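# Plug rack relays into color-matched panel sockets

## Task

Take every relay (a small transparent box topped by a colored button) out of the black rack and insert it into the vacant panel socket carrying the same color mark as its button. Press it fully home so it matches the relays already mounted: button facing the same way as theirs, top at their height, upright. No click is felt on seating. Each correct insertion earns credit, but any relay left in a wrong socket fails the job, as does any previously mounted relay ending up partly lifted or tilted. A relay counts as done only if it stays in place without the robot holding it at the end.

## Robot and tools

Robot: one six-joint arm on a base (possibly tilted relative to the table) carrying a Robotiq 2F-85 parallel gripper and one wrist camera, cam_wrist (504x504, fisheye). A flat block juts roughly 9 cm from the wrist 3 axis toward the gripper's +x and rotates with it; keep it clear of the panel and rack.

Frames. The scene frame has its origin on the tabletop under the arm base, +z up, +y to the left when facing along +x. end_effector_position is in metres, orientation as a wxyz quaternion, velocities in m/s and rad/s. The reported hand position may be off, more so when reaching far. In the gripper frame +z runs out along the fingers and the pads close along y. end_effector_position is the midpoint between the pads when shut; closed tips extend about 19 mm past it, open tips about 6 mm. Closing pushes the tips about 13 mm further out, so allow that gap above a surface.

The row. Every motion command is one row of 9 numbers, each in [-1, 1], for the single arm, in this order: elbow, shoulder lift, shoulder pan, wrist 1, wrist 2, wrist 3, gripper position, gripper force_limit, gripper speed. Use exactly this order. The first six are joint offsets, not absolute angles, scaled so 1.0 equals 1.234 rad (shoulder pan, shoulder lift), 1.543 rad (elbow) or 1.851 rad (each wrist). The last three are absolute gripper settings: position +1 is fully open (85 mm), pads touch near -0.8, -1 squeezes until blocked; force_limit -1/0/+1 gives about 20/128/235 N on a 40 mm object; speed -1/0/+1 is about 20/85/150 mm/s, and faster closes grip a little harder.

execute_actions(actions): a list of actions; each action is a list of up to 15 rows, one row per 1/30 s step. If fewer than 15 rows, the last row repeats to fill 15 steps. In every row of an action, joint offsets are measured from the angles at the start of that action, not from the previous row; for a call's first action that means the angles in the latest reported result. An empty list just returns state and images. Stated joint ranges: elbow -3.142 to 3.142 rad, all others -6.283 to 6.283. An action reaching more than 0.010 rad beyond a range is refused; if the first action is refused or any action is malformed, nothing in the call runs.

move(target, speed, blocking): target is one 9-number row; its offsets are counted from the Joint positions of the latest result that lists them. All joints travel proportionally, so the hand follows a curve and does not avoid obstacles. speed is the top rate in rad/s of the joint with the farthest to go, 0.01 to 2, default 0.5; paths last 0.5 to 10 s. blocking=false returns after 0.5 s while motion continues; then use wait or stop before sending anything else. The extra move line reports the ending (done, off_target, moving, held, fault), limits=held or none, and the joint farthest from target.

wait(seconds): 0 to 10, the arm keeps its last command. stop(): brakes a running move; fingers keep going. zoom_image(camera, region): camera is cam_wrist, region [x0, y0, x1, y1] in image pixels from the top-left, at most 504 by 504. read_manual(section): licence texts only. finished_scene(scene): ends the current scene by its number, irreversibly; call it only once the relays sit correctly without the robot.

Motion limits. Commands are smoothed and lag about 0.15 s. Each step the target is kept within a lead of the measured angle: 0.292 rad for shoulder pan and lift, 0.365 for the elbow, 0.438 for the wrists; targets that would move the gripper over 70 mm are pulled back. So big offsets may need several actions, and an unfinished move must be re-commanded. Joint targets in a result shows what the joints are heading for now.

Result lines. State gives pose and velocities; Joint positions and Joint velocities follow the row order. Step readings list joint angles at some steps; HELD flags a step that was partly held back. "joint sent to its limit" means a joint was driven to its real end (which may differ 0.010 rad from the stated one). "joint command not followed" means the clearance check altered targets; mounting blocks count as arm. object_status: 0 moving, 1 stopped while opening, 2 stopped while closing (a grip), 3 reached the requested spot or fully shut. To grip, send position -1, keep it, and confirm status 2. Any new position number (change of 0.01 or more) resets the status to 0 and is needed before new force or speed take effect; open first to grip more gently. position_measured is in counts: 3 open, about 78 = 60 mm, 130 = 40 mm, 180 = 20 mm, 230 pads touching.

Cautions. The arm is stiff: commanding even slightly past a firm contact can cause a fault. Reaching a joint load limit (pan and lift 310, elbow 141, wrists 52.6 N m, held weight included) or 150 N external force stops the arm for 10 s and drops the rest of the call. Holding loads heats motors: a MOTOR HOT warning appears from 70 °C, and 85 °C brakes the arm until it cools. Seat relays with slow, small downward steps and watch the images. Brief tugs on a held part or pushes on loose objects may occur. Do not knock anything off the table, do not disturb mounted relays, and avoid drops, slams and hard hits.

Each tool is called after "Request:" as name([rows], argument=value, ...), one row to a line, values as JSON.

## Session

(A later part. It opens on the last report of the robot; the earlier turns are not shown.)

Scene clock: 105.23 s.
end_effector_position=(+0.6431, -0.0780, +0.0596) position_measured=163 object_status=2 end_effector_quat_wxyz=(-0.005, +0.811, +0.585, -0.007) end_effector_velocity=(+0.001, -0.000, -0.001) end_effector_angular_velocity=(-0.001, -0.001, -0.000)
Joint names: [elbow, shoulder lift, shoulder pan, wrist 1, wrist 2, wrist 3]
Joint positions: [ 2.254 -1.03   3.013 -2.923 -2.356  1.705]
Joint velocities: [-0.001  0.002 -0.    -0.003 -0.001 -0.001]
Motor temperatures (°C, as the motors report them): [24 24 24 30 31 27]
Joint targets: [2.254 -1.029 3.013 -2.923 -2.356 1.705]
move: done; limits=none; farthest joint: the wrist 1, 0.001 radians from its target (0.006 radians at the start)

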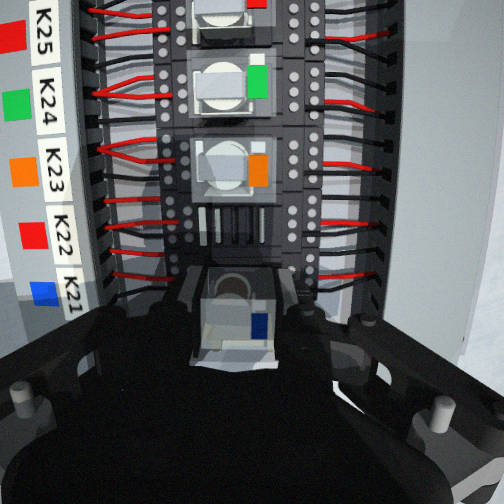

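Request:
move(target=[0,0,0,0,0,0,0,-0.3,0])

Request:
move(target=[-0.026,-0.141,0.108,0.1875,-0.002,0.1,0,-0.3,0], speed=0.25)

Request:
move(target=[-0.271,0.4076,0.229,0.1024,0.02,-1,0.2,-0.3,0], speed=1)

Request:
move(target=[0,0,0,0,0,-0.492,0.2,-0.3,0], speed=1)

Request:
move(target=[0.0256,0.1122,-0.0956,-0.1561,-0.0138,-0.081,0.2,-0.3,0], speed=0.15)

Scene clock: 109.10 s.
end_effector_position=(+0.6431, -0.0781, +0.0596) position_measured=129 object_status=3 end_effector_quat_wxyz=(-0.005, +0.811, +0.585, -0.007) end_effector_velocity=(+0.000, -0.000, +0.000) end_effector_angular_velocity=(+0.000, -0.001, -0.001)
Joint names: [elbow, shoulder lift, shoulder pan, wrist 1, wrist 2, wrist 3]
Joint positions: [ 2.254 -1.03   3.013 -2.923 -2.356  1.705]
Joint velocities: [-0. -0.  0.  0.  0.  0.]
Motor temperatures (°C, as the motors report them): [24 24 24 30 31 27]
Joint targets: [2.254 -1.030 3.013 -2.923 -2.356 1.705]
move: done; limits=none; farthest joint: the shoulder pan, 0.000 radians from its target (0.000 radians at the start)

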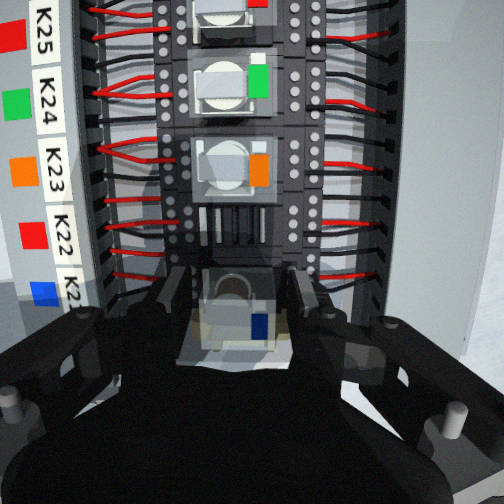

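Scene clock: 111.10 s.
end_effector_position=(+0.6416, -0.0776, +0.1795) position_measured=129 object_status=3 end_effector_quat_wxyz=(-0.007, +0.810, +0.586, -0.005) end_effector_velocity=(+0.000, +0.000, +0.002) end_effector_angular_velocity=(+0.000, -0.001, +0.001)
Joint names: [elbow, shoulder lift, shoulder pan, wrist 1, wrist 2, wrist 3]
Joint positions: [ 2.214 -1.203  3.146 -2.576 -2.36   1.89 ]
Joint velocities: [-0.001 -0.001  0.002  0.003  0.     0.001]
Motor temperatures (°C, as the motors report them): [24 24 24 30 31 27]
Joint targets: [2.214 -1.204 3.146 -2.576 -2.360 1.890]
move: done; limits=none; farthest joint: the shoulder lift, 0.001 radians from its target (0.174 radians at the start)

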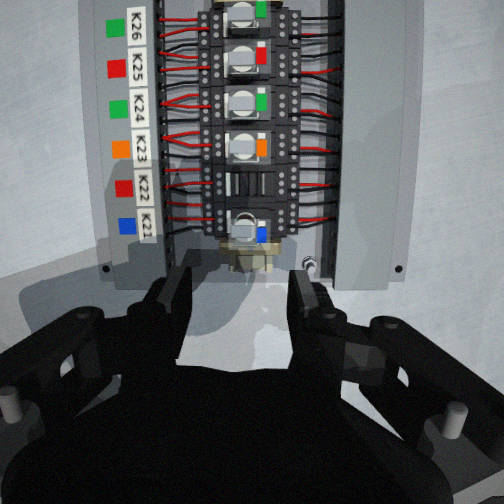

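Scene clock: 113.80 s.
end_effector_position=(+0.7622, +0.2478, +0.1773) position_measured=104 object_status=3 end_effector_quat_wxyz=(-0.008, -0.176, +0.984, +0.002) end_effector_velocity=(+0.000, +0.001, +0.001) end_effector_angular_velocity=(+0.000, -0.001, +0.005)
Joint names: [elbow, shoulder lift, shoulder pan, wrist 1, wrist 2, wrist 3]
Joint positions: [ 1.796 -0.7    3.429 -2.387 -2.323  0.039]
Joint velocities: [-0.002  0.001  0.001  0.001  0.    -0.004]
Motor temperatures (°C, as the motors report them): [24 24 24 30 31 27]
Joint targets: [1.796 -0.700 3.429 -2.387 -2.323 0.038]
move: done; limits=none; farthest joint: the shoulder lift, 0.001 radians from its target (0.504 radians at the start)

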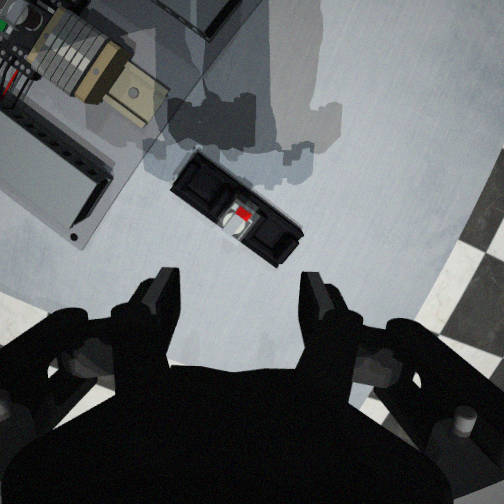

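Scene clock: 115.57 s.
end_effector_position=(+0.7622, +0.2478, +0.1773) position_measured=104 object_status=3 end_effector_quat_wxyz=(-0.006, -0.591, +0.807, +0.005) end_effector_velocity=(-0.001, +0.000, -0.001) end_effector_angular_velocity=(+0.000, +0.001, +0.003)
Joint names: [elbow, shoulder lift, shoulder pan, wrist 1, wrist 2, wrist 3]
Joint positions: [ 1.796 -0.7    3.429 -2.387 -2.323 -0.872]
Joint velocities: [ 0.002  0.    -0.    -0.001  0.    -0.002]
Motor temperatures (°C, as the motors report them): [24 24 24 30 31 27]
Joint targets: [1.796 -0.700 3.429 -2.387 -2.323 -0.872]
move: done; limits=none; farthest joint: the shoulder pan, 0.000 radians from its target (0.000 radians at the start)

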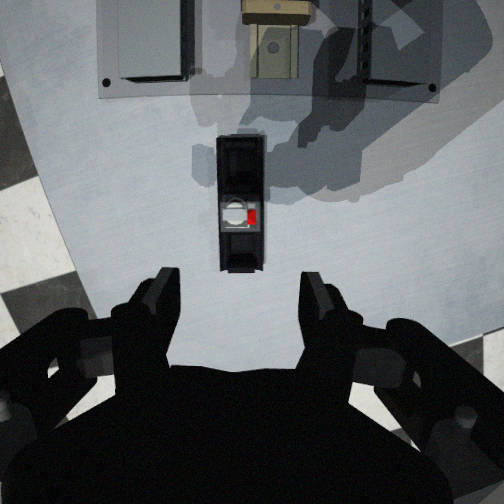

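Scene clock: 118.00 s.
end_effector_position=(+0.7626, +0.2457, +0.0407) position_measured=104 object_status=3 end_effector_quat_wxyz=(-0.006, -0.587, +0.810, +0.006) end_effector_velocity=(-0.002, +0.000, -0.002) end_effector_angular_velocity=(-0.001, +0.002, +0.002)
Joint names: [elbow, shoulder lift, shoulder pan, wrist 1, wrist 2, wrist 3]
Joint positions: [ 1.835 -0.562  3.311 -2.675 -2.349 -1.022]
Joint velocities: [ 0.002  0.002 -0.001 -0.003 -0.001 -0.003]
Motor temperatures (°C, as the motors report them): [24 24 24 30 31 27]
Joint targets: [1.835 -0.562 3.311 -2.676 -2.349 -1.022]
move: done; limits=none; farthest joint: the shoulder lift, 0.001 radians from its target (0.139 radians at the start)

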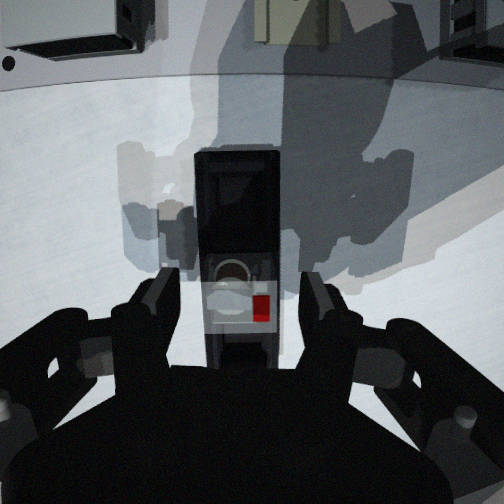

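Request:
move(target=[0.0062,-0.007,-0.0037,-0.0029,-0.0005,-0.0033,0.2,-0.3,0], speed=0.05)

Request:
move(target=[0,0,0,0,0,0,-1,-0.7,-0.5])

Request:
move(target=[-0.0256,-0.1122,0.0956,0.1561,0.0138,0.081,-1,-0.7,-0.5], speed=0.15)

Request:
move(target=[-0.0062,0.007,0.0037,0.0029,0.0005,0.517,-1,-0.7,-0.5], speed=1)

Request:
move(target=[0.2498,-0.3719,-0.2065,-0.0936,-0.02,1,-1,-0.7,-0.5], speed=1)

Request:
move(target=[0.024,0.072,-0.061,-0.108,0,-0.057,-1,-0.7,-0.5], speed=0.15)

Scene clock: 122.63 s.
end_effector_position=(+0.7608, +0.2396, +0.0412) position_measured=104 object_status=3 end_effector_quat_wxyz=(-0.006, -0.587, +0.810, +0.005) end_effector_velocity=(-0.001, -0.002, +0.000) end_effector_angular_velocity=(+0.002, +0.001, +0.001)
Joint names: [elbow, shoulder lift, shoulder pan, wrist 1, wrist 2, wrist 3]
Joint positions: [ 1.844 -0.57   3.307 -2.681 -2.35  -1.028]
Joint velocities: [ 0.003 -0.003 -0.002 -0.002  0.002 -0.003]
Motor temperatures (°C, as the motors report them): [24 24 24 30 31 27]
Joint targets: [1.845 -0.571 3.307 -2.681 -2.350 -1.028]
move: done; limits=none; farthest joint: the shoulder pan, 0.000 radians from its target (0.004 radians at the start)

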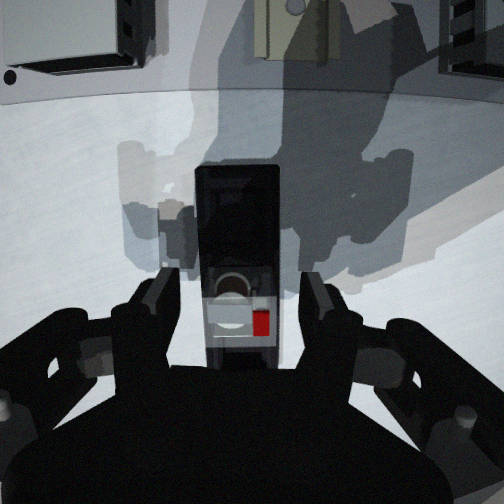

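Scene clock: 123.33 s.
end_effector_position=(+0.7608, +0.2396, +0.0412) position_measured=163 object_status=2 end_effector_quat_wxyz=(-0.006, -0.587, +0.810, +0.005) end_effector_velocity=(-0.000, +0.001, -0.000) end_effector_angular_velocity=(+0.003, +0.001, +0.001)
Joint names: [elbow, shoulder lift, shoulder pan, wrist 1, wrist 2, wrist 3]
Joint positions: [ 1.845 -0.571  3.307 -2.681 -2.35  -1.028]
Joint velocities: [ 0.     0.    -0.    -0.001  0.003 -0.001]
Motor temperatures (°C, as the motors report them): [24 24 24 30 31 27]
Joint targets: [1.844 -0.570 3.307 -2.681 -2.350 -1.028]
move: done; limits=none; farthest joint: the shoulder lift, 0.001 radians from its target (0.000 radians at the start)

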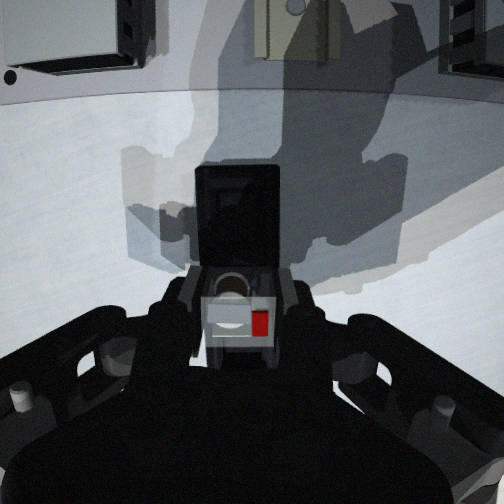

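Scene clock: 125.77 s.
end_effector_position=(+0.7605, +0.2419, +0.1771) position_measured=163 object_status=2 end_effector_quat_wxyz=(-0.006, -0.591, +0.807, +0.005) end_effector_velocity=(-0.001, -0.000, +0.001) end_effector_angular_velocity=(-0.001, +0.000, +0.002)
Joint names: [elbow, shoulder lift, shoulder pan, wrist 1, wrist 2, wrist 3]
Joint positions: [ 1.805 -0.709  3.424 -2.392 -2.324 -0.878]
Joint velocities: [ 0.001 -0.002  0.002  0.003 -0.001  0.001]
Motor temperatures (°C, as the motors report them): [24 24 24 30 31 27]
Joint targets: [1.805 -0.709 3.425 -2.392 -2.324 -0.878]
move: done; limits=none; farthest joint: the shoulder pan, 0.001 radians from its target (0.118 radians at the start)

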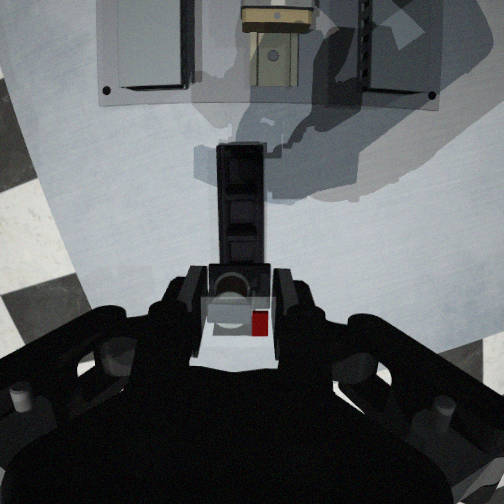

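Scene clock: 127.57 s.
end_effector_position=(+0.7623, +0.2480, +0.1773) position_measured=163 object_status=2 end_effector_quat_wxyz=(-0.008, -0.156, +0.988, +0.002) end_effector_velocity=(+0.001, -0.000, +0.000) end_effector_angular_velocity=(-0.000, +0.000, -0.004)
Joint names: [elbow, shoulder lift, shoulder pan, wrist 1, wrist 2, wrist 3]
Joint positions: [ 1.796 -0.7    3.429 -2.387 -2.323  0.079]
Joint velocities: [-0.001 -0.    -0.     0.    -0.     0.003]
Motor temperatures (°C, as the motors report them): [24 24 24 30 31 27]
Joint targets: [1.796 -0.700 3.429 -2.387 -2.323 0.079]
move: done; limits=none; farthest joint: the shoulder pan, 0.000 radians from its target (0.004 radians at the start)

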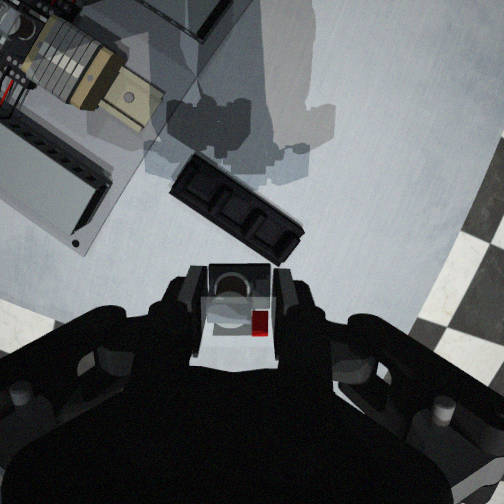

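Scene clock: 130.27 s.
end_effector_position=(+0.6562, -0.0527, +0.1805) position_measured=163 object_status=2 end_effector_quat_wxyz=(-0.007, +0.810, +0.586, -0.005) end_effector_velocity=(-0.000, -0.001, +0.000) end_effector_angular_velocity=(-0.001, -0.001, -0.004)
Joint names: [elbow, shoulder lift, shoulder pan, wrist 1, wrist 2, wrist 3]
Joint positions: [ 2.181 -1.159  3.174 -2.56  -2.36   1.93 ]
Joint velocities: [ 0.001 -0.001  0.    -0.    -0.001  0.004]
Motor temperatures (°C, as the motors report them): [24 24 24 30 31 27]
Joint targets: [2.181 -1.159 3.174 -2.560 -2.360 1.930]
move: done; limits=none; farthest joint: the elbow, 0.001 radians from its target (0.386 radians at the start)

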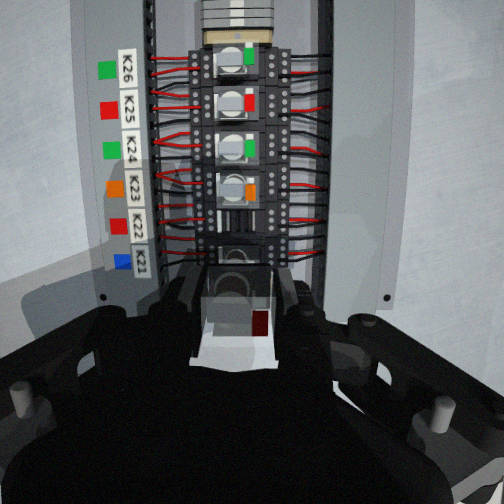

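Scene clock: 132.13 s.
end_effector_position=(+0.6533, -0.0525, +0.1112) position_measured=163 object_status=2 end_effector_quat_wxyz=(-0.007, +0.810, +0.586, -0.006) end_effector_velocity=(+0.001, -0.001, -0.000) end_effector_angular_velocity=(-0.003, -0.002, -0.001)
Joint names: [elbow, shoulder lift, shoulder pan, wrist 1, wrist 2, wrist 3]
Joint positions: [ 2.218 -1.07   3.099 -2.76  -2.36   1.825]
Joint velocities: [-0.001  0.001 -0.    -0.003 -0.002 -0.001]
Motor temperatures (°C, as the motors report them): [24 24 24 30 31 27]
Joint targets: [2.218 -1.070 3.099 -2.760 -2.360 1.824]
move: done; limits=none; farthest joint: the shoulder pan, 0.000 radians from its target (0.075 radians at the start)

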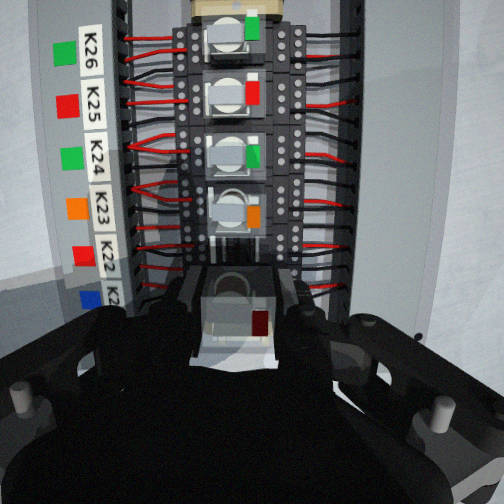

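Request:
move(target=[0.0072,0.0333,-0.0241,-0.0445,0.0005,-0.0217,-1,-0.7,-0.5], speed=0.06)

Scene clock: 135.53 s.
end_effector_position=(+0.6513, -0.0514, +0.0834) position_measured=163 object_status=2 end_effector_quat_wxyz=(-0.007, +0.811, +0.585, -0.006) end_effector_velocity=(+0.001, -0.000, -0.001) end_effector_angular_velocity=(+0.000, -0.001, +0.001)
Joint names: [elbow, shoulder lift, shoulder pan, wrist 1, wrist 2, wrist 3]
Joint positions: [ 2.229 -1.029  3.069 -2.842 -2.359  1.785]
Joint velocities: [-0.001  0.002 -0.001 -0.003  0.001 -0.004]
Motor temperatures (°C, as the motors report them): [24 24 24 30 31 27]
Joint targets: [2.229 -1.029 3.069 -2.842 -2.359 1.784]
move: done; limits=none; farthest joint: the shoulder lift, 0.001 radians from its target (0.041 radians at the start)

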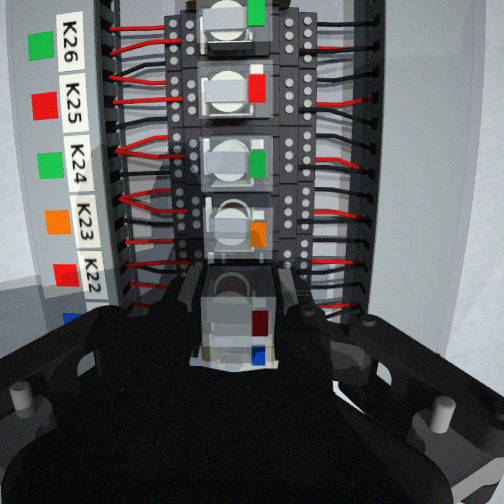

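Request:
move(target=[0.0033,0.0295,-0.0218,-0.0372,0.0005,-0.0202,-1,-0.7,-0.5], speed=0.02)

Request:
move(target=[0,0,0,0,0,0,0,-0.3,0])

Request:
move(target=[-0.015,-0.17,0.09,0.18,-0.002,0.085,0,-0.3,0], speed=0.25)

Scene clock: 140.90 s.
end_effector_position=(+0.6507, -0.0519, +0.0594) position_measured=163 object_status=2 end_effector_quat_wxyz=(-0.006, +0.811, +0.585, -0.007) end_effector_velocity=(-0.000, -0.000, -0.002) end_effector_angular_velocity=(+0.000, +0.000, -0.001)
Joint names: [elbow, shoulder lift, shoulder pan, wrist 1, wrist 2, wrist 3]
Joint positions: [ 2.234 -0.993  3.043 -2.91  -2.358  1.747]
Joint velocities: [ 0.     0.002 -0.002 -0.004  0.    -0.002]
Motor temperatures (°C, as the motors report them): [24 24 24 30 31 27]
Joint targets: [2.234 -0.993 3.043 -2.910 -2.358 1.747]
move: done; limits=none; farthest joint: the shoulder pan, 0.001 radians from its target (0.027 radians at the start)

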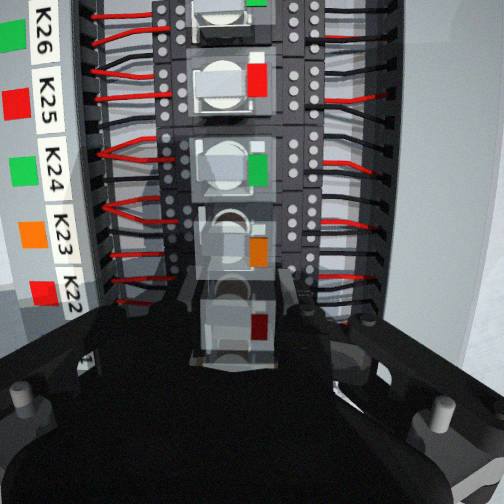

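Scene clock: 141.43 s.
end_effector_position=(+0.6506, -0.0519, +0.0594) position_measured=129 object_status=0 end_effector_quat_wxyz=(-0.006, +0.811, +0.585, -0.007) end_effector_velocity=(+0.002, -0.001, +0.001) end_effector_angular_velocity=(-0.001, -0.002, +0.000)
Joint names: [elbow, shoulder lift, shoulder pan, wrist 1, wrist 2, wrist 3]
Joint positions: [ 2.234 -0.993  3.043 -2.91  -2.358  1.747]
Joint velocities: [-0.002 -0.     0.001  0.    -0.001 -0.001]
Motor temperatures (°C, as the motors report them): [24 24 24 30 31 27]
Joint targets: [2.234 -0.993 3.043 -2.910 -2.358 1.747]
move: done; limits=none; farthest joint: the shoulder pan, 0.000 radians from its target (0.000 radians at the start)

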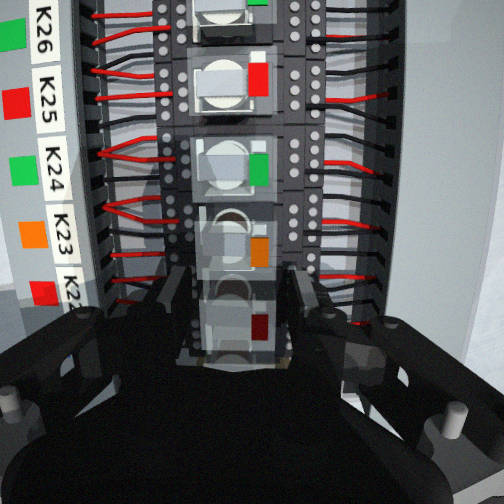

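Scene clock: 143.37 s.
end_effector_position=(+0.6439, -0.0755, +0.1835) position_measured=129 object_status=3 end_effector_quat_wxyz=(-0.004, +0.814, +0.581, -0.003) end_effector_velocity=(-0.000, -0.001, +0.001) end_effector_angular_velocity=(-0.001, +0.000, -0.000)
Joint names: [elbow, shoulder lift, shoulder pan, wrist 1, wrist 2, wrist 3]
Joint positions: [ 2.211 -1.203  3.154 -2.577 -2.362  1.905]
Joint velocities: [ 0.    -0.002  0.001  0.002 -0.001  0.001]
Motor temperatures (°C, as the motors report them): [24 24 24 30 31 27]
Joint targets: [2.211 -1.203 3.154 -2.577 -2.362 1.905]
move: done; limits=none; farthest joint: the shoulder pan, 0.000 radians from its target (0.111 radians at the start)

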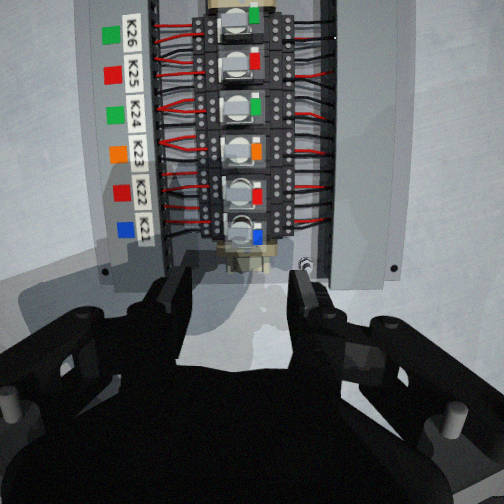

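Request:
finished_scene(scene=1)

The scene is finished: the task was done.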